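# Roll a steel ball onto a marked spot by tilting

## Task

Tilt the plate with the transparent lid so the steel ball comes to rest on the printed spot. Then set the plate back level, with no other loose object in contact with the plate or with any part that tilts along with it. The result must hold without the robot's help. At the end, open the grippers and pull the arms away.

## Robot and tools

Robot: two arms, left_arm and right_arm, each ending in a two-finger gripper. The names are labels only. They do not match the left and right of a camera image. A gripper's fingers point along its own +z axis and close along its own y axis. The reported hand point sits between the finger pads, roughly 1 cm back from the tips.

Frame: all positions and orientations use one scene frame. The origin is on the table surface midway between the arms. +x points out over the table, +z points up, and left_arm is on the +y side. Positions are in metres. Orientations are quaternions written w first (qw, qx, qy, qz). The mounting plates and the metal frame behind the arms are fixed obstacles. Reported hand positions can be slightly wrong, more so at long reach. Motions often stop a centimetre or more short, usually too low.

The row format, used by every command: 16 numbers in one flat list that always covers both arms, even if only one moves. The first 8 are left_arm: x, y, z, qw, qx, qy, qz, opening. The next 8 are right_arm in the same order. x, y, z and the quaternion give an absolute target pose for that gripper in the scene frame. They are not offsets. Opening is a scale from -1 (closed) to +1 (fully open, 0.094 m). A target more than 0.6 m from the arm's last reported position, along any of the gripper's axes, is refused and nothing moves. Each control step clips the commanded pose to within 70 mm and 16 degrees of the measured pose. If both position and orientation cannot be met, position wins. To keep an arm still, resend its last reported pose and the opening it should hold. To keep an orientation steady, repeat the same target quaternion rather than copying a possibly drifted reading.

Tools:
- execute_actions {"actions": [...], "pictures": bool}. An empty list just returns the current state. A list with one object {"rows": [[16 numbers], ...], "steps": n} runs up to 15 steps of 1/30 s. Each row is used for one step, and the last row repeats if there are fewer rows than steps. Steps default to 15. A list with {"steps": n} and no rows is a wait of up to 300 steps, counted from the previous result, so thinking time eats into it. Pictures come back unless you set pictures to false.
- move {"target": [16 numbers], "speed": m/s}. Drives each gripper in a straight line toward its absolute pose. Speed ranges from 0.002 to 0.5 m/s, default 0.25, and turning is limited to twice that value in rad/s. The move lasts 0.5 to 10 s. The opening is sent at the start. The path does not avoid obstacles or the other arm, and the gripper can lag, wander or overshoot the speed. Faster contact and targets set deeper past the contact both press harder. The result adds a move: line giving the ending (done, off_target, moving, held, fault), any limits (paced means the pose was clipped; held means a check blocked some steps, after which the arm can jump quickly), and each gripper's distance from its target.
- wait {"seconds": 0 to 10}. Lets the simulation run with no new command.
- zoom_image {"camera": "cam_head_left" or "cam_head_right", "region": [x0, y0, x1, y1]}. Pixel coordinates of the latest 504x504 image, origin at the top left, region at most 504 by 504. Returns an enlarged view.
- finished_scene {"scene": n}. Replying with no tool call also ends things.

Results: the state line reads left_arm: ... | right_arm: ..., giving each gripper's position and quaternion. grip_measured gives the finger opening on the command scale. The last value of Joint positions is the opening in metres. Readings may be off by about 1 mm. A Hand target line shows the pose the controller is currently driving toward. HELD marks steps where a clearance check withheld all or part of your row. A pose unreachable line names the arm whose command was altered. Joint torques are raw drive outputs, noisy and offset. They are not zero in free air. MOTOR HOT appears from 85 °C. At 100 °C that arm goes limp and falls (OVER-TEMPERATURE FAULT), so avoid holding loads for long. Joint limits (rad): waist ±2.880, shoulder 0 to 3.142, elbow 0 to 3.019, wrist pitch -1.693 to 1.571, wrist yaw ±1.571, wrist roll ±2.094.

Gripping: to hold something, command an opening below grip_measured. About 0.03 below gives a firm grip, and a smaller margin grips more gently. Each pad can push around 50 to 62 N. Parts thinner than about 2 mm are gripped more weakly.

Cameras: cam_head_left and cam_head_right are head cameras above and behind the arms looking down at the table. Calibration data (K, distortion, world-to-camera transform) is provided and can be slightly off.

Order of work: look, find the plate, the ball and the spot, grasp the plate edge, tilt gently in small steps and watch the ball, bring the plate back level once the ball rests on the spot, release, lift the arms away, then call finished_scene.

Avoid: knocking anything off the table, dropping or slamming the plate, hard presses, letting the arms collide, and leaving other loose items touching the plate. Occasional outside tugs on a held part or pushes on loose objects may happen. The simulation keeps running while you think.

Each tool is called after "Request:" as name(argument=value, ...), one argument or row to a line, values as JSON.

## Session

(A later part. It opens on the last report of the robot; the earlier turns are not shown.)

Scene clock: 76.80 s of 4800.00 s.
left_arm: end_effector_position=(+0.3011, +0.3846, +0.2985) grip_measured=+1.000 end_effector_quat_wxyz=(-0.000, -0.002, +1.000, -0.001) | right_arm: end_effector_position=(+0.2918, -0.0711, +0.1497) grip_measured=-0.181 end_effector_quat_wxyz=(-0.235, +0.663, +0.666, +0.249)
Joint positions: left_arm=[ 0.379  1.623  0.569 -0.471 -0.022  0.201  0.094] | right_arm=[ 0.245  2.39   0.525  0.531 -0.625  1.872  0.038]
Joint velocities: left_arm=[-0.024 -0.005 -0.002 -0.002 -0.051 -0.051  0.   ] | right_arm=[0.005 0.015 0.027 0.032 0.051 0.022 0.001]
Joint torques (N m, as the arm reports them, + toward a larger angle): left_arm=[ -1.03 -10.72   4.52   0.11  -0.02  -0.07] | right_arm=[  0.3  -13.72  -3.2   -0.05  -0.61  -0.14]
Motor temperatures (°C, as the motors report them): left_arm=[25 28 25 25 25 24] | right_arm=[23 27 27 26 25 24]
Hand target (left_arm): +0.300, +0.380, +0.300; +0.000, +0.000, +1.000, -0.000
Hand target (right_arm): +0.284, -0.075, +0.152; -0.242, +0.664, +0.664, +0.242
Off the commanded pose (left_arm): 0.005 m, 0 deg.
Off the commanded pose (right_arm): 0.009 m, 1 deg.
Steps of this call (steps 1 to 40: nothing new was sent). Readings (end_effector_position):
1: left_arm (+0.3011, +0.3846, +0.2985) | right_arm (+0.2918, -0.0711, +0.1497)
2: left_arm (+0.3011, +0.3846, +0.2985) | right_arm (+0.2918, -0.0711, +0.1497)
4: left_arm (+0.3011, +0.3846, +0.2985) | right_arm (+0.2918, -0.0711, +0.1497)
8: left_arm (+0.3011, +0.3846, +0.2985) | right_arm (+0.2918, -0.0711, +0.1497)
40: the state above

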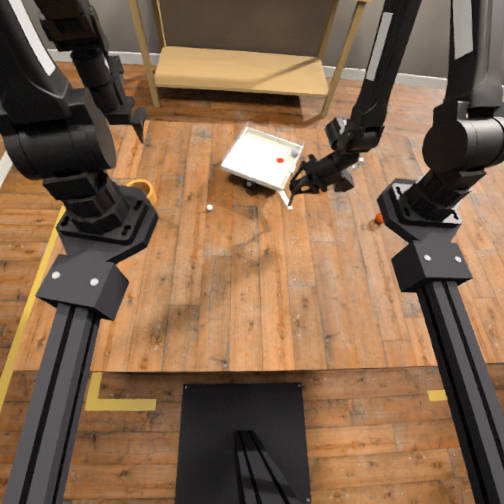

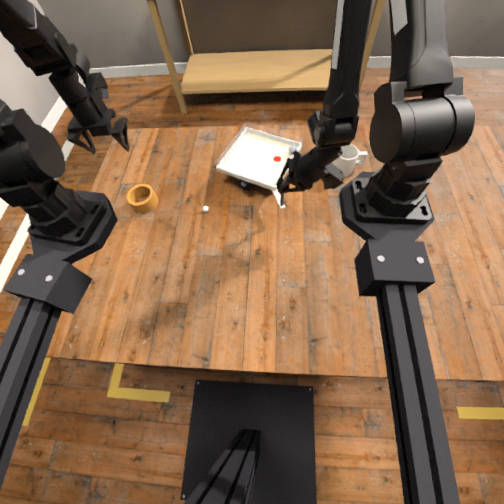

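Now need the shoulder a bit higher again.

Request:
execute_actions(
  actions=[
    {"rows":[[0.3,0.38,0.3,0,0,1,0,1,0.284,-0.074,0.155,-0.242,0.665,0.665,0.242,-0.2]],"steps":8},
  ],
)

Request:
execute_actions(
  actions=[
    {"rows":[[0.3,0.38,0.3,0,0,1,0,1,0.282,-0.0605,0.152,-0.242,0.665,0.665,0.242,-0.2]]},
  ],
  pictures=false,
)

Request:
execute_actions(
  actions=[
    {"rows":[[0.3,0.38,0.3,0,0,1,0,1,0.284,-0.075,0.152,-0.242,0.665,0.665,0.242,-0.2]]},
  ],
)

Request:
execute_actions(
  actions=[
    {"steps":40},
  ],
)

Scene clock: 79.23 s of 4800.00 s.
left_arm: end_effector_position=(+0.3011, +0.3846, +0.2985) grip_measured=+1.000 end_effector_quat_wxyz=(-0.000, -0.002, +1.000, -0.001) | right_arm: end_effector_position=(+0.2923, -0.0712, +0.1505) grip_measured=-0.181 end_effector_quat_wxyz=(-0.235, +0.663, +0.666, +0.249)
Joint positions: left_arm=[ 0.379  1.623  0.569 -0.471 -0.022  0.201  0.094] | right_arm=[ 0.245  2.386  0.525  0.525 -0.624  1.872  0.038]
Joint velocities: left_arm=[-0.015  0.005 -0.002  0.007  0.007 -0.051  0.   ] | right_arm=[ 0.005 -0.005 -0.002 -0.012 -0.037  0.037  0.   ]
Joint torques (N m, as the arm reports them, + toward a larger angle): left_arm=[ -0.88 -11.34   4.63   0.25  -0.08  -0.1 ] | right_arm=[  0.77 -14.29  -3.55   0.08  -0.61  -0.06]
Motor temperatures (°C, as the motors report them): left_arm=[25 28 25 25 25 24] | right_arm=[23 27 27 26 25 24]
Hand target (left_arm): +0.300, +0.380, +0.300; +0.000, +0.000, +1.000, -0.000
Hand target (right_arm): +0.284, -0.074, +0.155; -0.242, +0.664, +0.664, +0.242
Off the commanded pose (left_arm): 0.005 m, 0 deg.
Off the commanded pose (right_arm): 0.010 m, 1 deg.
Steps of this call (steps 1 to 65: nothing new was sent; steps 66 to 73: all 8 steps of this action). Readings (end_effector_position):
66: left_arm (+0.3011, +0.3846, +0.2985) | right_arm (+0.2920, -0.0711, +0.1499)
67: left_arm (+0.3011, +0.3846, +0.2985) | right_arm (+0.2921, -0.0711, +0.1501)
69: left_arm (+0.3011, +0.3846, +0.2985) | right_arm (+0.2924, -0.0711, +0.1505)
73: the state above

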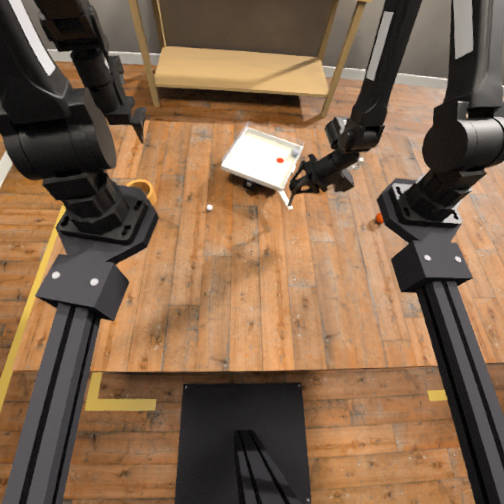

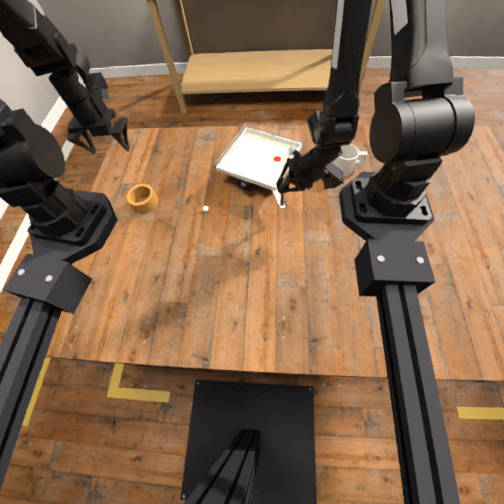

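Scene clock: 79.73 s of 4800.00 s.
left_arm: end_effector_position=(+0.3011, +0.3846, +0.2985) grip_measured=+1.000 end_effector_quat_wxyz=(-0.000, -0.002, +1.000, -0.001) | right_arm: end_effector_position=(+0.2923, -0.0685, +0.1501) grip_measured=-0.181 end_effector_quat_wxyz=(-0.229, +0.666, +0.666, +0.247)
Joint positions: left_arm=[ 0.379  1.623  0.569 -0.471 -0.022  0.201  0.094] | right_arm=[ 0.263  2.386  0.521  0.546 -0.605  1.897  0.038]
Joint velocities: left_arm=[ 0.005 -0.005 -0.022 -0.012 -0.022 -0.007  0.   ] | right_arm=[-0.024  0.005  0.022  0.007 -0.022  0.007 -0.001]
Joint torques (N m, as the arm reports them, + toward a larger angle): left_arm=[ -0.44 -10.4    4.49   0.14  -0.06  -0.11] | right_arm=[  3.61 -12.86  -2.85   1.21  -0.91   0.37]
Motor temperatures (°C, as the motors report them): left_arm=[25 28 25 25 25 24] | right_arm=[23 27 27 26 25 24]
Hand target (left_arm): +0.300, +0.380, +0.300; +0.000, +0.000, +1.000, -0.000
Hand target (right_arm): +0.282, -0.061, +0.152; -0.242, +0.664, +0.665, +0.242
Off the commanded pose (left_arm): 0.005 m, 0 deg.
Off the commanded pose (right_arm): 0.013 m, 2 deg.
Steps of this call (steps 1 to 15: all 15 steps of this action). Readings (end_effector_position):
1: left_arm (+0.3011, +0.3846, +0.2985) | right_arm (+0.2930, -0.0708, +0.1505)
2: left_arm (+0.3011, +0.3846, +0.2985) | right_arm (+0.2930, -0.0704, +0.1501)
4: left_arm (+0.3011, +0.3846, +0.2985) | right_arm (+0.2924, -0.0691, +0.1499)
8: left_arm (+0.3011, +0.3846, +0.2985) | right_arm (+0.2922, -0.0685, +0.1501)
15: the state above

Scene clock: 80.23 s of 4800.00 s.
left_arm: end_effector_position=(+0.3011, +0.3846, +0.2985) grip_measured=+1.000 end_effector_quat_wxyz=(-0.000, -0.002, +1.000, -0.001) | right_arm: end_effector_position=(+0.2922, -0.0703, +0.1509) grip_measured=-0.181 end_effector_quat_wxyz=(-0.236, +0.663, +0.665, +0.249)
Joint positions: left_arm=[ 0.379  1.623  0.569 -0.471 -0.022  0.201  0.094] | right_arm=[ 0.248  2.386  0.525  0.529 -0.625  1.876  0.038]
Joint velocities: left_arm=[ 0.005 -0.015 -0.002  0.002 -0.022 -0.051  0.   ] | right_arm=[ 0.005 -0.024 -0.017 -0.002 -0.037 -0.007 -0.   ]
Joint torques (N m, as the arm reports them, + toward a larger angle): left_arm=[ -0.5  -10.77   4.42   0.19  -0.07  -0.09] | right_arm=[  0.16 -13.35  -3.1    0.05  -0.6   -0.16]
Motor temperatures (°C, as the motors report them): left_arm=[25 28 25 25 25 24] | right_arm=[23 27 27 26 25 24]
Hand target (left_arm): +0.300, +0.380, +0.300; +0.000, +0.000, +1.000, -0.000
Hand target (right_arm): +0.284, -0.075, +0.152; -0.242, +0.664, +0.665, +0.242
Off the commanded pose (left_arm): 0.005 m, 0 deg.
Off the commanded pose (right_arm): 0.010 m, 1 deg.
Steps of this call (steps 1 to 15: all 15 steps of this action). Readings (end_effector_position):
1: left_arm (+0.3011, +0.3846, +0.2985) | right_arm (+0.2918, -0.0689, +0.1502)
2: left_arm (+0.3011, +0.3846, +0.2985) | right_arm (+0.2918, -0.0693, +0.1506)
4: left_arm (+0.3011, +0.3846, +0.2985) | right_arm (+0.2921, -0.0701, +0.1511)
8: left_arm (+0.3011, +0.3846, +0.2985) | right_arm (+0.2921, -0.0703, +0.1509)
15: the state above

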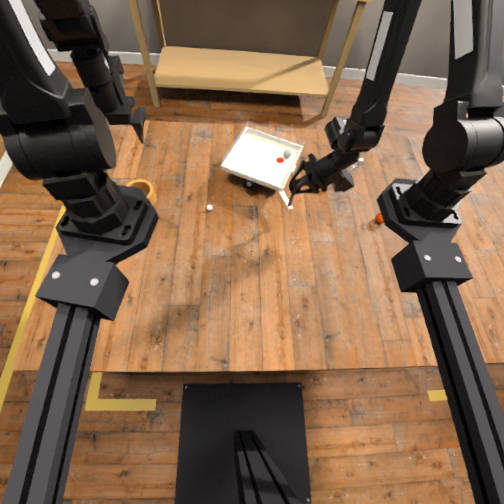

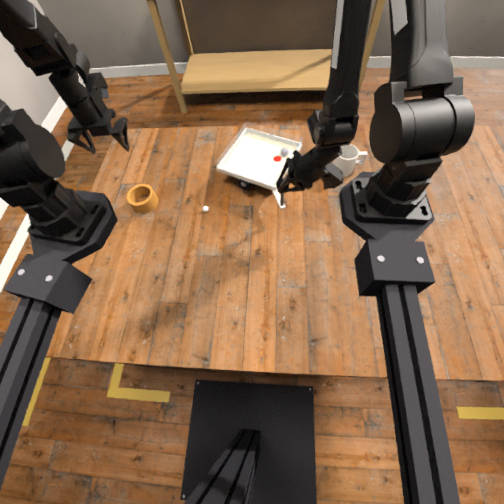

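Scene clock: 81.57 s of 4800.00 s.
left_arm: end_effector_position=(+0.3011, +0.3846, +0.2985) grip_measured=+1.000 end_effector_quat_wxyz=(-0.000, -0.002, +1.000, -0.001) | right_arm: end_effector_position=(+0.2922, -0.0703, +0.1509) grip_measured=-0.181 end_effector_quat_wxyz=(-0.236, +0.663, +0.665, +0.249)
Joint positions: left_arm=[ 0.379  1.623  0.569 -0.471 -0.022  0.201  0.094] | right_arm=[ 0.248  2.386  0.525  0.529 -0.625  1.876  0.038]
Joint velocities: left_arm=[ 0.005 -0.005  0.002 -0.012 -0.051 -0.081  0.   ] | right_arm=[-0.005 -0.005  0.012  0.012  0.037 -0.066 -0.001]
Joint torques (N m, as the arm reports them, + toward a larger angle): left_arm=[ -0.75 -10.79   4.41   0.25  -0.07  -0.07] | right_arm=[  0.16 -13.39  -3.09   0.05  -0.59  -0.16]
Motor temperatures (°C, as the motors report them): left_arm=[25 28 25 25 25 24] | right_arm=[23 27 27 26 25 24]
Hand target (left_arm): +0.300, +0.380, +0.300; +0.000, +0.000, +1.000, -0.000
Hand target (right_arm): +0.284, -0.075, +0.152; -0.242, +0.664, +0.665, +0.242
Off the commanded pose (left_arm): 0.005 m, 0 deg.
Off the commanded pose (right_arm): 0.010 m, 1 deg.
Steps of this call (steps 1 to 40: nothing new was sent). Readings (end_effector_position):
1: left_arm (+0.3011, +0.3846, +0.2985) | right_arm (+0.2922, -0.0703, +0.1509)
2: left_arm (+0.3011, +0.3846, +0.2985) | right_arm (+0.2922, -0.0703, +0.1509)
4: left_arm (+0.3011, +0.3846, +0.2985) | right_arm (+0.2922, -0.0703, +0.1509)
8: left_arm (+0.3011, +0.3846, +0.2985) | right_arm (+0.2922, -0.0703, +0.1509)
40: the state above

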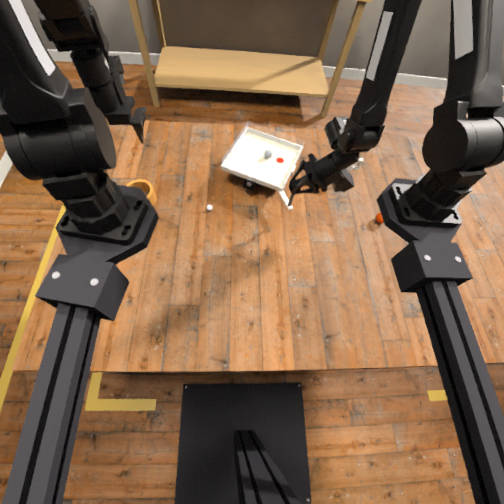

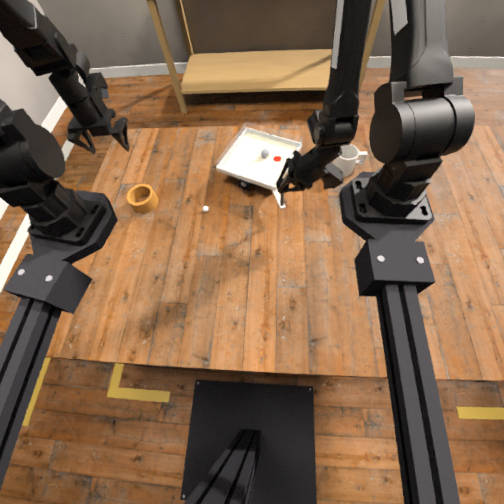

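Request:
execute_actions(
  actions=[
    {"rows":[[0.3,0.38,0.3,0,0,1,0,1,0.284,-0.080,0.142,-0.242,0.665,0.665,0.242,-0.2]]},
  ],
  pictures=false,
)

Request:
execute_actions(
  actions=[
    {"steps":110},
  ],
)

Request:
execute_actions(
  actions=[
    {"rows":[[0.3,0.38,0.3,0,0,1,0,1,0.282,-0.0605,0.151,-0.242,0.665,0.665,0.242,-0.2]]},
  ],
  pictures=false,
)

Request:
execute_actions(
  actions=[
    {"rows":[[0.3,0.38,0.3,0,0,1,0,1,0.284,-0.0748,0.151,-0.242,0.665,0.665,0.242,-0.2]]},
  ],
)

Request:
execute_actions(
  actions=[
    {"steps":40},
  ],
)

Scene clock: 85.03 s of 4800.00 s.
left_arm: end_effector_position=(+0.3011, +0.3846, +0.2985) grip_measured=+1.000 end_effector_quat_wxyz=(-0.000, -0.002, +1.000, -0.001) | right_arm: end_effector_position=(+0.2932, -0.0712, +0.1511) grip_measured=-0.181 end_effector_quat_wxyz=(-0.240, +0.661, +0.665, +0.253)
Joint positions: left_arm=[ 0.379  1.623  0.569 -0.471 -0.022  0.201  0.094] | right_arm=[ 0.237  2.388  0.528  0.523 -0.639  1.864  0.038]
Joint velocities: left_arm=[-0.005 -0.005  0.007  0.012 -0.051 -0.051  0.   ] | right_arm=[-0.005 -0.015  0.022 -0.007 -0.066 -0.037 -0.001]
Joint torques (N m, as the arm reports them, + toward a larger angle): left_arm=[ -0.93 -11.13   4.44   0.11  -0.06  -0.11] | right_arm=[ -0.69 -10.84  -2.13   0.44  -0.23  -0.32]
Motor temperatures (°C, as the motors report them): left_arm=[25 28 25 25 25 24] | right_arm=[23 27 27 26 25 24]
Hand target (left_arm): +0.300, +0.380, +0.300; +0.000, +0.000, +1.000, -0.000
Hand target (right_arm): +0.283, -0.080, +0.143; -0.242, +0.664, +0.664, +0.242
Off the commanded pose (left_arm): 0.005 m, 0 deg.
Off the commanded pose (right_arm): 0.016 m, 1 deg.
Steps of this call (steps 1 to 89: nothing new was sent; steps 90 to 104: all 15 steps of this action). Readings (end_effector_position):
90: left_arm (+0.3011, +0.3846, +0.2985) | right_arm (+0.2930, -0.0703, +0.1509)
91: left_arm (+0.3011, +0.3846, +0.2985) | right_arm (+0.2930, -0.0705, +0.1511)
93: left_arm (+0.3011, +0.3846, +0.2985) | right_arm (+0.2932, -0.0711, +0.1512)
97: left_arm (+0.3011, +0.3846, +0.2985) | right_arm (+0.2933, -0.0712, +0.1511)
104: the state above

Scene clock: 88.70 s of 4800.00 s.
left_arm: end_effector_position=(+0.3011, +0.3846, +0.2985) grip_measured=+1.000 end_effector_quat_wxyz=(-0.000, -0.002, +1.000, -0.001) | right_arm: end_effector_position=(+0.2934, -0.0716, +0.1510) grip_measured=-0.181 end_effector_quat_wxyz=(-0.239, +0.661, +0.664, +0.253)
Joint positions: left_arm=[ 0.379  1.623  0.569 -0.471 -0.022  0.201  0.094] | right_arm=[ 0.236  2.388  0.528  0.523 -0.639  1.863  0.038]
Joint velocities: left_arm=[ 0.005  0.005 -0.017 -0.007  0.037 -0.007  0.   ] | right_arm=[-0.005 -0.015 -0.017 -0.017  0.037 -0.022  0.   ]
Joint torques (N m, as the arm reports them, + toward a larger angle): left_arm=[ -0.73 -10.58   4.56   0.08  -0.09  -0.09] | right_arm=[ -0.61 -10.79  -2.13   0.46  -0.23  -0.31]
Motor temperatures (°C, as the motors report them): left_arm=[25 28 25 25 25 24] | right_arm=[23 27 27 26 25 24]
Hand target (left_arm): +0.300, +0.380, +0.300; +0.000, +0.000, +1.000, -0.000
Hand target (right_arm): +0.284, -0.080, +0.143; -0.242, +0.665, +0.664, +0.242
Off the commanded pose (left_arm): 0.005 m, 0 deg.
Off the commanded pose (right_arm): 0.015 m, 1 deg.
Steps of this call (steps 1 to 110: nothing new was sent). Readings (end_effector_position):
1: left_arm (+0.3011, +0.3846, +0.2985) | right_arm (+0.2932, -0.0712, +0.1511)
2: left_arm (+0.3011, +0.3846, +0.2985) | right_arm (+0.2932, -0.0712, +0.1511)
4: left_arm (+0.3011, +0.3846, +0.2985) | right_arm (+0.2932, -0.0712, +0.1511)
8: left_arm (+0.3011, +0.3846, +0.2985) | right_arm (+0.2932, -0.0712, +0.1511)
110: the state above

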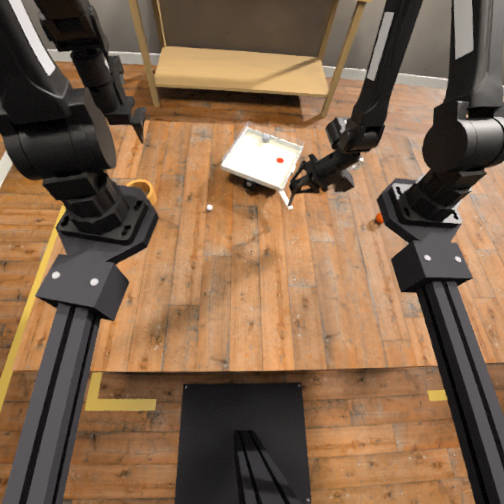

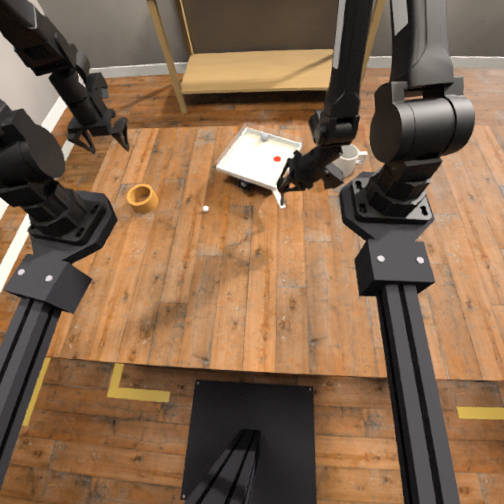

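Scene clock: 89.20 s of 4800.00 s.
left_arm: end_effector_position=(+0.3011, +0.3846, +0.2985) grip_measured=+1.000 end_effector_quat_wxyz=(-0.000, -0.002, +1.000, -0.001) | right_arm: end_effector_position=(+0.2920, -0.0678, +0.1500) grip_measured=-0.181 end_effector_quat_wxyz=(-0.229, +0.665, +0.667, +0.248)
Joint positions: left_arm=[ 0.379  1.623  0.569 -0.471 -0.022  0.201  0.094] | right_arm=[ 0.265  2.388  0.521  0.551 -0.607  1.897  0.038]
Joint velocities: left_arm=[-0.005  0.005 -0.002 -0.002  0.022 -0.007  0.   ] | right_arm=[-0.005 -0.005 -0.007  0.017  0.037  0.037 -0.   ]
Joint torques (N m, as the arm reports them, + toward a larger angle): left_arm=[ -0.46 -10.99   4.44   0.    -0.11  -0.12] | right_arm=[  3.42 -12.84  -2.71   1.1   -0.84   0.37]
Motor temperatures (°C, as the motors report them): left_arm=[25 28 25 25 25 24] | right_arm=[23 27 27 26 25 24]
Hand target (left_arm): +0.300, +0.380, +0.300; +0.000, +0.000, +1.000, -0.000
Hand target (right_arm): +0.282, -0.061, +0.151; -0.242, +0.664, +0.665, +0.242
Off the commanded pose (left_arm): 0.005 m, 0 deg.
Off the commanded pose (right_arm): 0.012 m, 2 deg.
Steps of this call (steps 1 to 15: all 15 steps of this action). Readings (end_effector_position):
1: left_arm (+0.3011, +0.3846, +0.2985) | right_arm (+0.2937, -0.0713, +0.1507)
2: left_arm (+0.3011, +0.3846, +0.2985) | right_arm (+0.2930, -0.0709, +0.1500)
4: left_arm (+0.3011, +0.3846, +0.2985) | right_arm (+0.2921, -0.0688, +0.1497)
8: left_arm (+0.3011, +0.3846, +0.2985) | right_arm (+0.2918, -0.0678, +0.1499)
15: the state above

Scene clock: 89.70 s of 4800.00 s.
left_arm: end_effector_position=(+0.3011, +0.3846, +0.2985) grip_measured=+1.000 end_effector_quat_wxyz=(-0.000, -0.002, +1.000, -0.001) | right_arm: end_effector_position=(+0.2920, -0.0697, +0.1507) grip_measured=-0.181 end_effector_quat_wxyz=(-0.236, +0.662, +0.666, +0.251)
Joint positions: left_arm=[ 0.379  1.623  0.569 -0.471 -0.022  0.201  0.094] | right_arm=[ 0.249  2.388  0.525  0.533 -0.627  1.876  0.038]
Joint velocities: left_arm=[-0.005 -0.005 -0.007  0.012 -0.022 -0.081  0.   ] | right_arm=[ 0.005  0.005 -0.002 -0.002 -0.037 -0.022  0.   ]
Joint torques (N m, as the arm reports them, + toward a larger angle): left_arm=[ -0.86 -11.27   4.57   0.15  -0.05  -0.08] | right_arm=[  0.13 -13.25  -2.98  -0.03  -0.52  -0.15]
Motor temperatures (°C, as the motors report them): left_arm=[25 28 25 25 25 24] | right_arm=[23 27 27 26 25 24]
Hand target (left_arm): +0.300, +0.380, +0.300; +0.000, +0.000, +1.000, -0.000
Hand target (right_arm): +0.284, -0.075, +0.151; -0.242, +0.664, +0.665, +0.242
Off the commanded pose (left_arm): 0.005 m, 0 deg.
Off the commanded pose (right_arm): 0.009 m, 1 deg.
Steps of this call (steps 1 to 15: all 15 steps of this action). Readings (end_effector_position):
1: left_arm (+0.3011, +0.3846, +0.2985) | right_arm (+0.2915, -0.0681, +0.1500)
2: left_arm (+0.3011, +0.3846, +0.2985) | right_arm (+0.2914, -0.0684, +0.1505)
4: left_arm (+0.3011, +0.3846, +0.2985) | right_arm (+0.2918, -0.0693, +0.1509)
8: left_arm (+0.3011, +0.3846, +0.2985) | right_arm (+0.2920, -0.0697, +0.1507)
15: the state above

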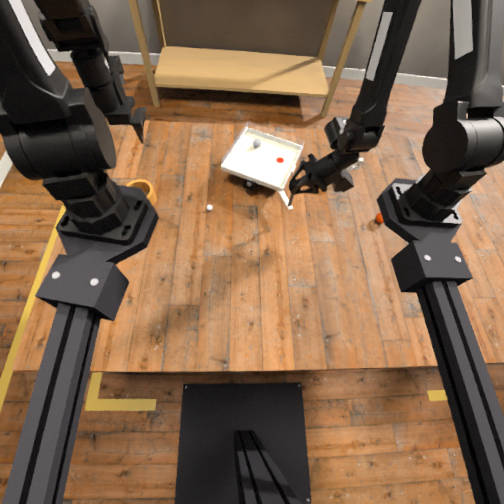

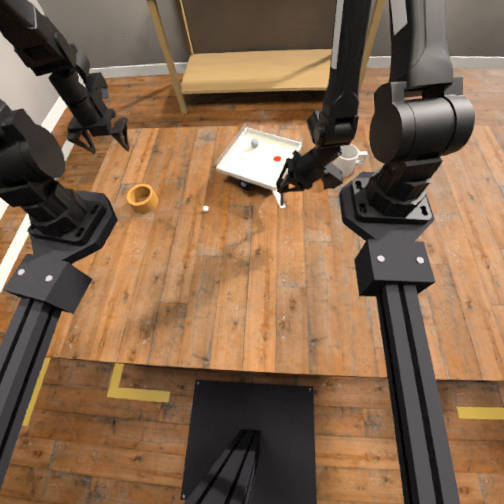

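Scene clock: 91.03 s of 4800.00 s.
left_arm: end_effector_position=(+0.3011, +0.3846, +0.2985) grip_measured=+1.000 end_effector_quat_wxyz=(-0.000, -0.002, +1.000, -0.001) | right_arm: end_effector_position=(+0.2920, -0.0697, +0.1507) grip_measured=-0.181 end_effector_quat_wxyz=(-0.236, +0.662, +0.666, +0.251)
Joint positions: left_arm=[ 0.379  1.623  0.569 -0.471 -0.022  0.201  0.094] | right_arm=[ 0.249  2.388  0.525  0.533 -0.627  1.876  0.038]
Joint velocities: left_arm=[-0.005 -0.005  0.002  0.017 -0.11   0.007  0.   ] | right_arm=[-0.015 -0.024 -0.012  0.007  0.007  0.007  0.   ]
Joint torques (N m, as the arm reports them, + toward a larger angle): left_arm=[ -1.3  -11.1    4.42   0.26  -0.07  -0.13] | right_arm=[  0.13 -13.28  -2.96  -0.01  -0.52  -0.15]
Motor temperatures (°C, as the motors report them): left_arm=[25 28 25 25 25 24] | right_arm=[23 27 27 26 25 24]
Hand target (left_arm): +0.300, +0.380, +0.300; +0.000, +0.000, +1.000, -0.000
Hand target (right_arm): +0.284, -0.075, +0.151; -0.242, +0.664, +0.664, +0.242
Off the commanded pose (left_arm): 0.005 m, 0 deg.
Off the commanded pose (right_arm): 0.009 m, 1 deg.
Steps of this call (steps 1 to 40: nothing new was sent). Readings (end_effector_position):
1: left_arm (+0.3011, +0.3846, +0.2985) | right_arm (+0.2920, -0.0697, +0.1507)
2: left_arm (+0.3011, +0.3846, +0.2985) | right_arm (+0.2920, -0.0697, +0.1507)
4: left_arm (+0.3011, +0.3846, +0.2985) | right_arm (+0.2920, -0.0697, +0.1507)
8: left_arm (+0.3011, +0.3846, +0.2985) | right_arm (+0.2920, -0.0697, +0.1507)
40: the state above

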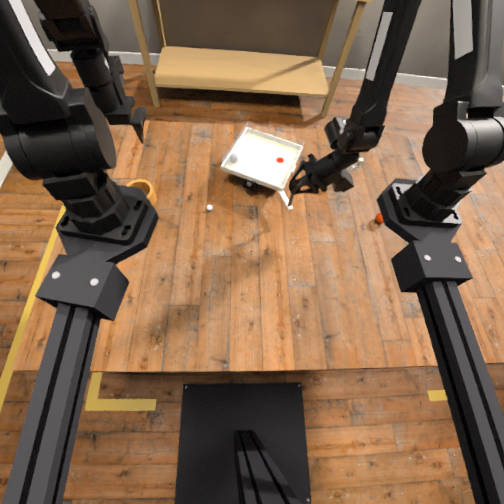

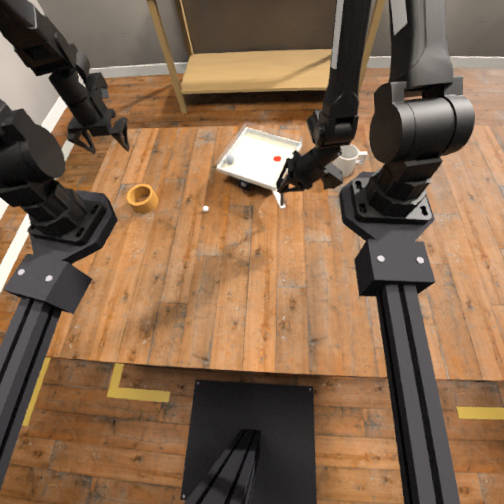

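Request:
execute_actions(
  actions=[
    {"rows":[[0.3,0.38,0.3,0,0,1,0,1,0.284,-0.082,0.1405,-0.242,0.665,0.665,0.242,-0.2]]},
  ],
  pictures=false,
)

Request:
execute_actions(
  actions=[
    {"steps":90},
  ],
)

Request:
execute_actions(
  actions=[
    {"rows":[[0.3,0.38,0.3,0,0,1,0,1,0.282,-0.063,0.149,-0.242,0.665,0.665,0.242,-0.2]]},
  ],
  pictures=false,
)

Request:
execute_actions(
  actions=[
    {"rows":[[0.3,0.38,0.3,0,0,1,0,1,0.284,-0.077,0.149,-0.242,0.665,0.665,0.242,-0.2]]},
  ],
)

Request:
execute_actions(
  actions=[
    {"steps":40},
  ],
)

Scene clock: 94.60 s of 4800.00 s.
left_arm: end_effector_position=(+0.3011, +0.3846, +0.2985) grip_measured=+1.000 end_effector_quat_wxyz=(-0.000, -0.002, +1.000, -0.001) | right_arm: end_effector_position=(+0.2932, -0.0727, +0.1497) grip_measured=-0.181 end_effector_quat_wxyz=(-0.240, +0.660, +0.665, +0.253)
Joint positions: left_arm=[ 0.379  1.623  0.569 -0.471 -0.022  0.201  0.094] | right_arm=[ 0.23   2.393  0.531  0.52  -0.642  1.854  0.038]
Joint velocities: left_arm=[-0.005 -0.015  0.007  0.007  0.022  0.022  0.   ] | right_arm=[-0.015  0.005 -0.002  0.012  0.022  0.022  0.   ]
Joint torques (N m, as the arm reports them, + toward a larger angle): left_arm=[ -0.29 -11.18   4.37   0.1   -0.03  -0.11] | right_arm=[ -0.79 -10.82  -2.18   0.38  -0.15  -0.32]
Motor temperatures (°C, as the motors report them): left_arm=[25 28 25 25 25 24] | right_arm=[23 27 27 26 25 24]
Hand target (left_arm): +0.300, +0.380, +0.300; +0.000, +0.000, +1.000, -0.000
Hand target (right_arm): +0.283, -0.082, +0.141; -0.242, +0.664, +0.665, +0.242
Off the commanded pose (left_arm): 0.005 m, 0 deg.
Off the commanded pose (right_arm): 0.016 m, 1 deg.
Steps of this call (steps 1 to 92: nothing new was sent; steps 93 to 107: all 15 steps of this action). Readings (end_effector_position):
93: left_arm (+0.3011, +0.3846, +0.2985) | right_arm (+0.2927, -0.0699, +0.1508)
94: left_arm (+0.3011, +0.3846, +0.2985) | right_arm (+0.2928, -0.0701, +0.1510)
96: left_arm (+0.3011, +0.3846, +0.2985) | right_arm (+0.2931, -0.0717, +0.1506)
100: left_arm (+0.3011, +0.3846, +0.2985) | right_arm (+0.2930, -0.0727, +0.1497)
107: the state above

Scene clock: 97.60 s of 4800.00 s.
left_arm: end_effector_position=(+0.3011, +0.3846, +0.2985) grip_measured=+1.000 end_effector_quat_wxyz=(-0.000, -0.002, +1.000, -0.001) | right_arm: end_effector_position=(+0.2934, -0.0739, +0.1493) grip_measured=-0.181 end_effector_quat_wxyz=(-0.240, +0.661, +0.664, +0.253)
Joint positions: left_arm=[ 0.379  1.623  0.569 -0.471 -0.022  0.201  0.094] | right_arm=[ 0.226  2.394  0.531  0.518 -0.641  1.852  0.038]
Joint velocities: left_arm=[-0.015 -0.024 -0.007  0.012  0.022  0.022  0.   ] | right_arm=[-0.005  0.015 -0.022 -0.007 -0.066  0.007  0.001]
Joint torques (N m, as the arm reports them, + toward a larger angle): left_arm=[ -0.28 -10.91   4.49   0.26  -0.09  -0.1 ] | right_arm=[ -0.47 -10.86  -2.22   0.47  -0.18  -0.3 ]
Motor temperatures (°C, as the motors report them): left_arm=[25 28 25 25 25 24] | right_arm=[23 27 27 26 25 24]
Hand target (left_arm): +0.300, +0.380, +0.300; +0.000, +0.000, +1.000, -0.000
Hand target (right_arm): +0.283, -0.082, +0.141; -0.242, +0.664, +0.665, +0.242
Off the commanded pose (left_arm): 0.005 m, 0 deg.
Off the commanded pose (right_arm): 0.015 m, 1 deg.
Steps of this call (steps 1 to 90: nothing new was sent). Readings (end_effector_position):
1: left_arm (+0.3011, +0.3846, +0.2985) | right_arm (+0.2932, -0.0727, +0.1497)
2: left_arm (+0.3011, +0.3846, +0.2985) | right_arm (+0.2932, -0.0727, +0.1497)
4: left_arm (+0.3011, +0.3846, +0.2985) | right_arm (+0.2932, -0.0727, +0.1497)
8: left_arm (+0.3011, +0.3846, +0.2985) | right_arm (+0.2932, -0.0727, +0.1497)
90: the state above

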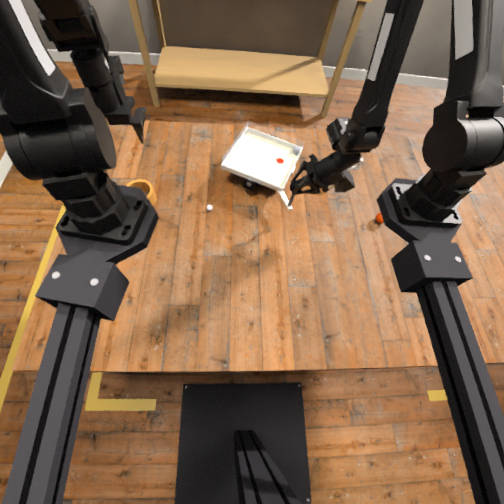

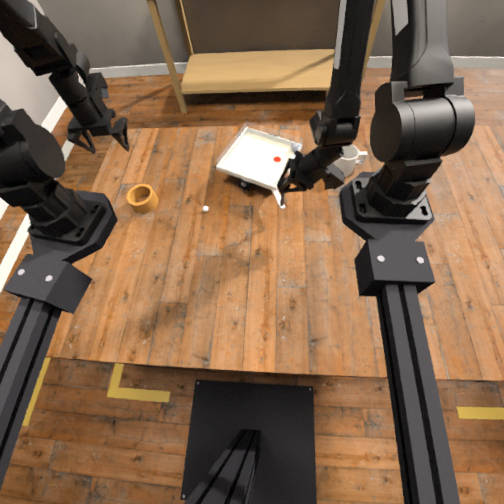

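Scene clock: 98.10 s of 4800.00 s.
left_arm: end_effector_position=(+0.3011, +0.3846, +0.2985) grip_measured=+1.000 end_effector_quat_wxyz=(-0.000, -0.002, +1.000, -0.001) | right_arm: end_effector_position=(+0.2921, -0.0704, +0.1482) grip_measured=-0.181 end_effector_quat_wxyz=(-0.229, +0.665, +0.666, +0.248)
Joint positions: left_arm=[ 0.379  1.623  0.569 -0.471 -0.022  0.201  0.094] | right_arm=[ 0.255  2.394  0.524  0.546 -0.609  1.886  0.038]
Joint velocities: left_arm=[ 0.005  0.005 -0.027 -0.012 -0.066 -0.051  0.   ] | right_arm=[-0.005  0.015  0.007  0.002 -0.139  0.022  0.   ]
Joint torques (N m, as the arm reports them, + toward a larger angle): left_arm=[ -1.36 -11.12   4.59   0.16  -0.05  -0.13] | right_arm=[  3.45 -12.72  -2.77   1.17  -0.85   0.36]
Motor temperatures (°C, as the motors report them): left_arm=[25 28 25 25 25 24] | right_arm=[23 27 27 26 25 24]
Hand target (left_arm): +0.300, +0.380, +0.300; +0.000, +0.000, +1.000, -0.000
Hand target (right_arm): +0.282, -0.063, +0.149; -0.242, +0.664, +0.665, +0.242
Off the commanded pose (left_arm): 0.005 m, 0 deg.
Off the commanded pose (right_arm): 0.013 m, 2 deg.
Steps of this call (steps 1 to 15: all 15 steps of this action). Readings (end_effector_position):
1: left_arm (+0.3011, +0.3846, +0.2985) | right_arm (+0.2936, -0.0733, +0.1492)
2: left_arm (+0.3011, +0.3846, +0.2985) | right_arm (+0.2932, -0.0728, +0.1485)
4: left_arm (+0.3011, +0.3846, +0.2985) | right_arm (+0.2922, -0.0713, +0.1479)
8: left_arm (+0.3011, +0.3846, +0.2985) | right_arm (+0.2920, -0.0705, +0.1482)
15: the state above

Scene clock: 98.60 s of 4800.00 s.
left_arm: end_effector_position=(+0.3011, +0.3846, +0.2985) grip_measured=+1.000 end_effector_quat_wxyz=(-0.000, -0.002, +1.000, -0.001) | right_arm: end_effector_position=(+0.2921, -0.0723, +0.1489) grip_measured=-0.181 end_effector_quat_wxyz=(-0.236, +0.663, +0.665, +0.250)
Joint positions: left_arm=[ 0.379  1.623  0.569 -0.471 -0.022  0.201  0.094] | right_arm=[ 0.239  2.394  0.527  0.529 -0.628  1.865  0.038]
Joint velocities: left_arm=[-0.015 -0.015 -0.002 -0.002 -0.007 -0.051  0.   ] | right_arm=[ 0.015  0.005 -0.007  0.007 -0.081 -0.007  0.001]
Joint torques (N m, as the arm reports them, + toward a larger angle): left_arm=[ -0.71 -10.92   4.39   0.26  -0.07  -0.11] | right_arm=[  0.23 -13.15  -2.98   0.04  -0.54  -0.16]
Motor temperatures (°C, as the motors report them): left_arm=[25 28 25 25 25 24] | right_arm=[23 27 27 26 25 24]
Hand target (left_arm): +0.300, +0.380, +0.300; +0.000, +0.000, +1.000, -0.000
Hand target (right_arm): +0.284, -0.077, +0.149; -0.242, +0.664, +0.665, +0.242
Off the commanded pose (left_arm): 0.005 m, 0 deg.
Off the commanded pose (right_arm): 0.009 m, 1 deg.
Steps of this call (steps 1 to 15: all 15 steps of this action). Readings (end_effector_position):
1: left_arm (+0.3011, +0.3846, +0.2985) | right_arm (+0.2916, -0.0708, +0.1482)
2: left_arm (+0.3011, +0.3846, +0.2985) | right_arm (+0.2916, -0.0712, +0.1486)
4: left_arm (+0.3011, +0.3846, +0.2985) | right_arm (+0.2920, -0.0720, +0.1491)
8: left_arm (+0.3011, +0.3846, +0.2985) | right_arm (+0.2922, -0.0723, +0.1489)
15: the state above

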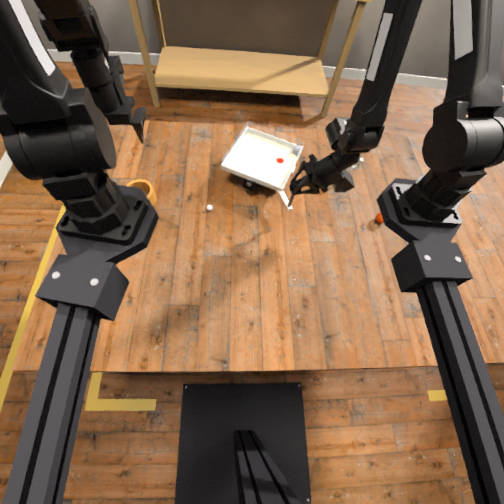

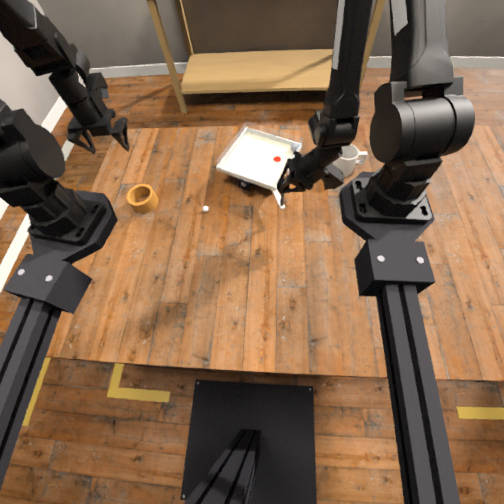

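Scene clock: 99.93 s of 4800.00 s.
left_arm: end_effector_position=(+0.3011, +0.3846, +0.2985) grip_measured=+1.000 end_effector_quat_wxyz=(-0.000, -0.002, +1.000, -0.001) | right_arm: end_effector_position=(+0.2921, -0.0723, +0.1489) grip_measured=-0.181 end_effector_quat_wxyz=(-0.236, +0.663, +0.665, +0.250)
Joint positions: left_arm=[ 0.379  1.623  0.569 -0.471 -0.022  0.201  0.094] | right_arm=[ 0.239  2.394  0.527  0.529 -0.628  1.865  0.038]
Joint velocities: left_arm=[-0.005 -0.005 -0.012 -0.007 -0.022 -0.066  0.   ] | right_arm=[-0.015 -0.005  0.017 -0.012  0.037 -0.051 -0.001]
Joint torques (N m, as the arm reports them, + toward a larger angle): left_arm=[ -0.81 -11.18   4.48   0.19  -0.07  -0.12] | right_arm=[  0.17 -13.15  -2.98   0.03  -0.54  -0.16]
Motor temperatures (°C, as the motors report them): left_arm=[25 28 25 25 25 24] | right_arm=[23 27 27 26 25 24]
Hand target (left_arm): +0.300, +0.380, +0.300; +0.000, +0.000, +1.000, -0.000
Hand target (right_arm): +0.284, -0.077, +0.149; -0.242, +0.664, +0.665, +0.242
Off the commanded pose (left_arm): 0.005 m, 0 deg.
Off the commanded pose (right_arm): 0.009 m, 1 deg.
Steps of this call (steps 1 to 40: nothing new was sent). Readings (end_effector_position):
1: left_arm (+0.3011, +0.3846, +0.2985) | right_arm (+0.2921, -0.0723, +0.1489)
2: left_arm (+0.3011, +0.3846, +0.2985) | right_arm (+0.2921, -0.0723, +0.1489)
4: left_arm (+0.3011, +0.3846, +0.2985) | right_arm (+0.2921, -0.0723, +0.1489)
8: left_arm (+0.3011, +0.3846, +0.2985) | right_arm (+0.2921, -0.0723, +0.1489)
40: the state above

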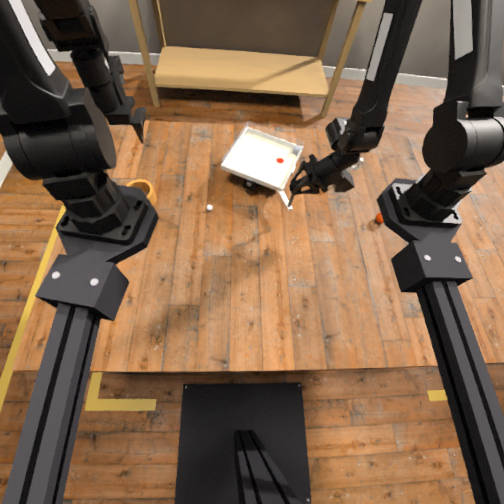

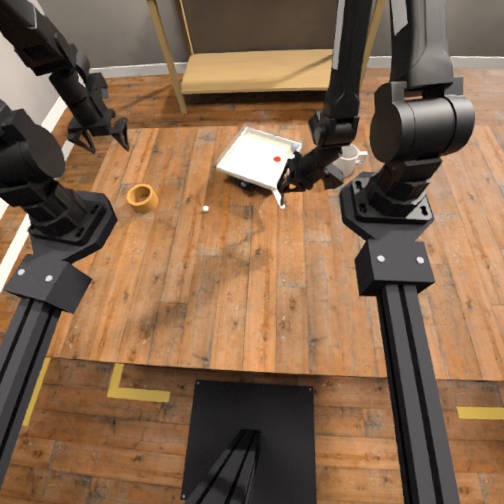

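Request:
execute_actions(
  actions=[
    {"rows":[[0.3,0.38,0.3,0,0,1,0,1,0.284,-0.074,0.154,-0.242,0.665,0.665,0.242,-0.2]]},
  ],
  pictures=false,
)

Request:
execute_actions(
  actions=[
    {"rows":[[0.3,0.38,0.3,0,0,1,0,1,0.282,-0.0595,0.152,-0.242,0.665,0.665,0.242,-0.2]]},
  ],
  pictures=false,
)

Request:
execute_actions(
  actions=[
    {"rows":[[0.3,0.38,0.3,0,0,1,0,1,0.284,-0.0745,0.152,-0.242,0.665,0.665,0.242,-0.2]]},
  ],
)

Request:
execute_actions(
  actions=[
    {"steps":40},
  ],
)

Scene clock: 103.87 s of 4800.00 s.
left_arm: end_effector_position=(+0.3011, +0.3846, +0.2985) grip_measured=+1.000 end_effector_quat_wxyz=(-0.000, -0.002, +1.000, -0.001) | right_arm: end_effector_position=(+0.2924, -0.0724, +0.1495) grip_measured=-0.181 end_effector_quat_wxyz=(-0.236, +0.663, +0.665, +0.249)
Joint positions: left_arm=[ 0.379  1.623  0.569 -0.471 -0.022  0.201  0.094] | right_arm=[ 0.239  2.39   0.527  0.524 -0.628  1.866  0.038]
Joint velocities: left_arm=[-0.005 -0.005 -0.012  0.002 -0.022  0.007  0.   ] | right_arm=[-0.015 -0.015  0.002 -0.007 -0.007 -0.022  0.001]
Joint torques (N m, as the arm reports them, + toward a larger angle): left_arm=[ -1.08 -10.89   4.57   0.07  -0.07  -0.1 ] | right_arm=[  1.21 -14.32  -3.6    0.15  -0.48   0.01]
Motor temperatures (°C, as the motors report them): left_arm=[25 28 25 25 25 24] | right_arm=[23 27 27 26 25 24]
Hand target (left_arm): +0.300, +0.380, +0.300; +0.000, +0.000, +1.000, -0.000
Hand target (right_arm): +0.284, -0.074, +0.154; -0.242, +0.664, +0.664, +0.242
Off the commanded pose (left_arm): 0.005 m, 0 deg.
Off the commanded pose (right_arm): 0.010 m, 1 deg.
Steps of this call (steps 1 to 90: nothing new was sent; then 0.43 s passed at rest; steps 91 to 105: all 15 steps of this action). Readings (end_effector_position):
91: left_arm (+0.3011, +0.3846, +0.2985) | right_arm (+0.2921, -0.0723, +0.1490)
92: left_arm (+0.3011, +0.3846, +0.2985) | right_arm (+0.2923, -0.0723, +0.1492)
94: left_arm (+0.3011, +0.3846, +0.2985) | right_arm (+0.2925, -0.0724, +0.1494)
98: left_arm (+0.3011, +0.3846, +0.2985) | right_arm (+0.2924, -0.0724, +0.1495)
105: the state above

Scene clock: 104.37 s of 4800.00 s.
left_arm: end_effector_position=(+0.3011, +0.3846, +0.2985) grip_measured=+1.000 end_effector_quat_wxyz=(-0.000, -0.002, +1.000, -0.001) | right_arm: end_effector_position=(+0.2917, -0.0684, +0.1491) grip_measured=-0.181 end_effector_quat_wxyz=(-0.227, +0.666, +0.667, +0.247)
Joint positions: left_arm=[ 0.379  1.623  0.569 -0.471 -0.022  0.201  0.094] | right_arm=[ 0.265  2.39   0.521  0.552 -0.603  1.898  0.038]
Joint velocities: left_arm=[-0.015 -0.005  0.007  0.002 -0.037 -0.007  0.   ] | right_arm=[-0.015 -0.015 -0.017  0.007 -0.037  0.007  0.001]
Joint torques (N m, as the arm reports them, + toward a larger angle): left_arm=[ -1.05 -11.13   4.42   0.31  -0.07  -0.06] | right_arm=[  3.76 -13.23  -2.84   1.06  -0.97   0.42]
Motor temperatures (°C, as the motors report them): left_arm=[25 28 25 25 25 24] | right_arm=[23 27 27 26 25 24]
Hand target (left_arm): +0.300, +0.380, +0.300; +0.000, +0.000, +1.000, -0.000
Hand target (right_arm): +0.282, -0.060, +0.152; -0.242, +0.664, +0.665, +0.242
Off the commanded pose (left_arm): 0.005 m, 0 deg.
Off the commanded pose (right_arm): 0.013 m, 2 deg.
Steps of this call (steps 1 to 15: all 15 steps of this action). Readings (end_effector_position):
1: left_arm (+0.3011, +0.3846, +0.2985) | right_arm (+0.2931, -0.0719, +0.1494)
2: left_arm (+0.3011, +0.3846, +0.2985) | right_arm (+0.2926, -0.0714, +0.1489)
4: left_arm (+0.3011, +0.3846, +0.2985) | right_arm (+0.2919, -0.0693, +0.1488)
8: left_arm (+0.3011, +0.3846, +0.2985) | right_arm (+0.2916, -0.0684, +0.1490)
15: the state above

Scene clock: 104.87 s of 4800.00 s.
left_arm: end_effector_position=(+0.3011, +0.3846, +0.2985) grip_measured=+1.000 end_effector_quat_wxyz=(-0.000, -0.002, +1.000, -0.001) | right_arm: end_effector_position=(+0.2918, -0.0706, +0.1499) grip_measured=-0.181 end_effector_quat_wxyz=(-0.235, +0.663, +0.666, +0.250)
Joint positions: left_arm=[ 0.379  1.623  0.569 -0.471 -0.022  0.201  0.094] | right_arm=[ 0.247  2.39   0.525  0.533 -0.624  1.875  0.038]
Joint velocities: left_arm=[-0.005 -0.015  0.012 -0.032  0.007  0.037  0.   ] | right_arm=[-0.005 -0.024 -0.007  0.007  0.022  0.081 -0.001]
Joint torques (N m, as the arm reports them, + toward a larger angle): left_arm=[ -0.52 -11.24   4.4    0.35  -0.05  -0.08] | right_arm=[  0.31 -13.69  -3.14  -0.06  -0.62  -0.12]
Motor temperatures (°C, as the motors report them): left_arm=[25 28 25 25 25 24] | right_arm=[23 27 27 26 25 24]
Hand target (left_arm): +0.300, +0.380, +0.300; +0.000, +0.000, +1.000, -0.000
Hand target (right_arm): +0.284, -0.074, +0.152; -0.242, +0.664, +0.665, +0.242
Off the commanded pose (left_arm): 0.005 m, 0 deg.
Off the commanded pose (right_arm): 0.009 m, 1 deg.
Steps of this call (steps 1 to 15: all 15 steps of this action). Readings (end_effector_position):
1: left_arm (+0.3011, +0.3846, +0.2985) | right_arm (+0.2912, -0.0688, +0.1491)
2: left_arm (+0.3011, +0.3846, +0.2985) | right_arm (+0.2912, -0.0692, +0.1496)
4: left_arm (+0.3011, +0.3846, +0.2985) | right_arm (+0.2917, -0.0702, +0.1501)
8: left_arm (+0.3011, +0.3846, +0.2985) | right_arm (+0.2918, -0.0706, +0.1499)
15: the state above

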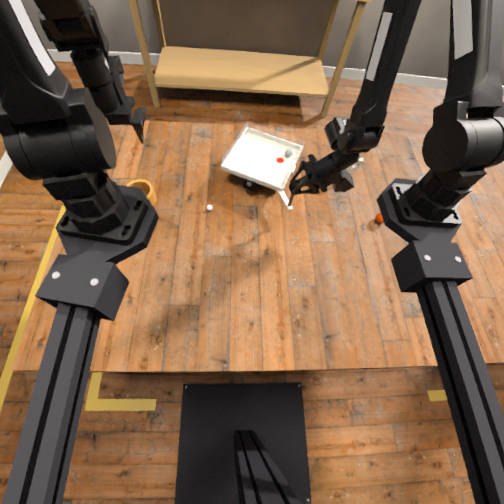

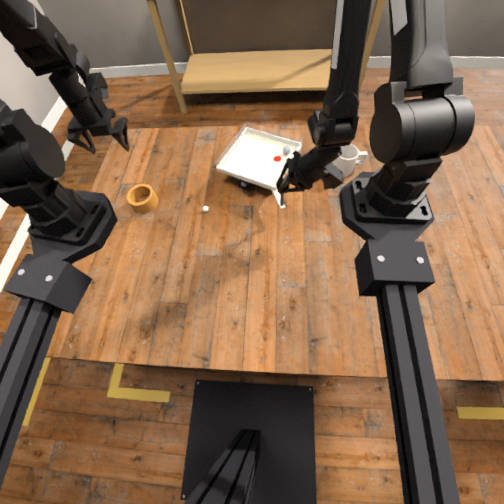

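Scene clock: 106.20 s of 4800.00 s.
left_arm: end_effector_position=(+0.3011, +0.3846, +0.2985) grip_measured=+1.000 end_effector_quat_wxyz=(-0.000, -0.002, +1.000, -0.001) | right_arm: end_effector_position=(+0.2918, -0.0706, +0.1499) grip_measured=-0.181 end_effector_quat_wxyz=(-0.235, +0.663, +0.666, +0.250)
Joint positions: left_arm=[ 0.379  1.623  0.569 -0.471 -0.022  0.201  0.094] | right_arm=[ 0.247  2.39   0.525  0.533 -0.624  1.875  0.038]
Joint velocities: left_arm=[ 0.005  0.005  0.007  0.007 -0.037  0.037  0.   ] | right_arm=[-0.015 -0.015  0.007  0.012 -0.022 -0.037 -0.001]
Joint torques (N m, as the arm reports them, + toward a larger angle): left_arm=[ -0.82 -10.81   4.45   0.32  -0.09  -0.07] | right_arm=[  0.31 -13.65  -3.14  -0.07  -0.62  -0.13]
Motor temperatures (°C, as the motors report them): left_arm=[25 28 25 25 25 24] | right_arm=[23 27 27 26 25 24]
Hand target (left_arm): +0.300, +0.380, +0.300; +0.000, +0.000, +1.000, -0.000
Hand target (right_arm): +0.284, -0.074, +0.152; -0.242, +0.664, +0.665, +0.242
Off the commanded pose (left_arm): 0.005 m, 0 deg.
Off the commanded pose (right_arm): 0.009 m, 1 deg.
Steps of this call (steps 1 to 40: nothing new was sent). Readings (end_effector_position):
1: left_arm (+0.3011, +0.3846, +0.2985) | right_arm (+0.2918, -0.0706, +0.1499)
2: left_arm (+0.3011, +0.3846, +0.2985) | right_arm (+0.2918, -0.0706, +0.1499)
4: left_arm (+0.3011, +0.3846, +0.2985) | right_arm (+0.2918, -0.0706, +0.1499)
8: left_arm (+0.3011, +0.3846, +0.2985) | right_arm (+0.2918, -0.0706, +0.1499)
40: the state above

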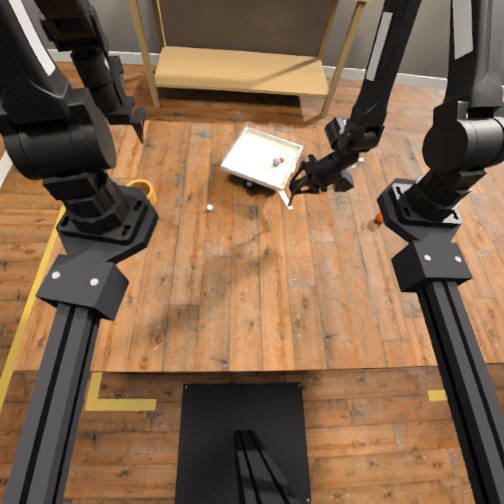

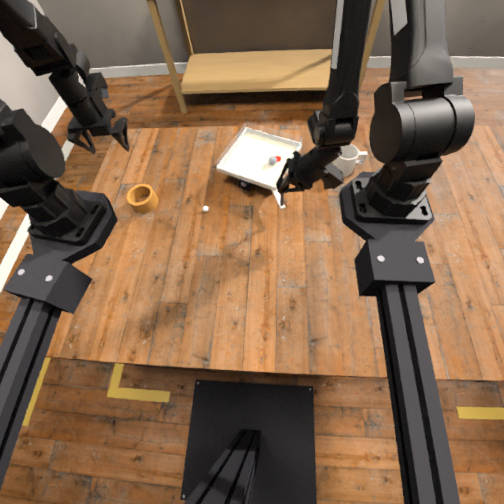

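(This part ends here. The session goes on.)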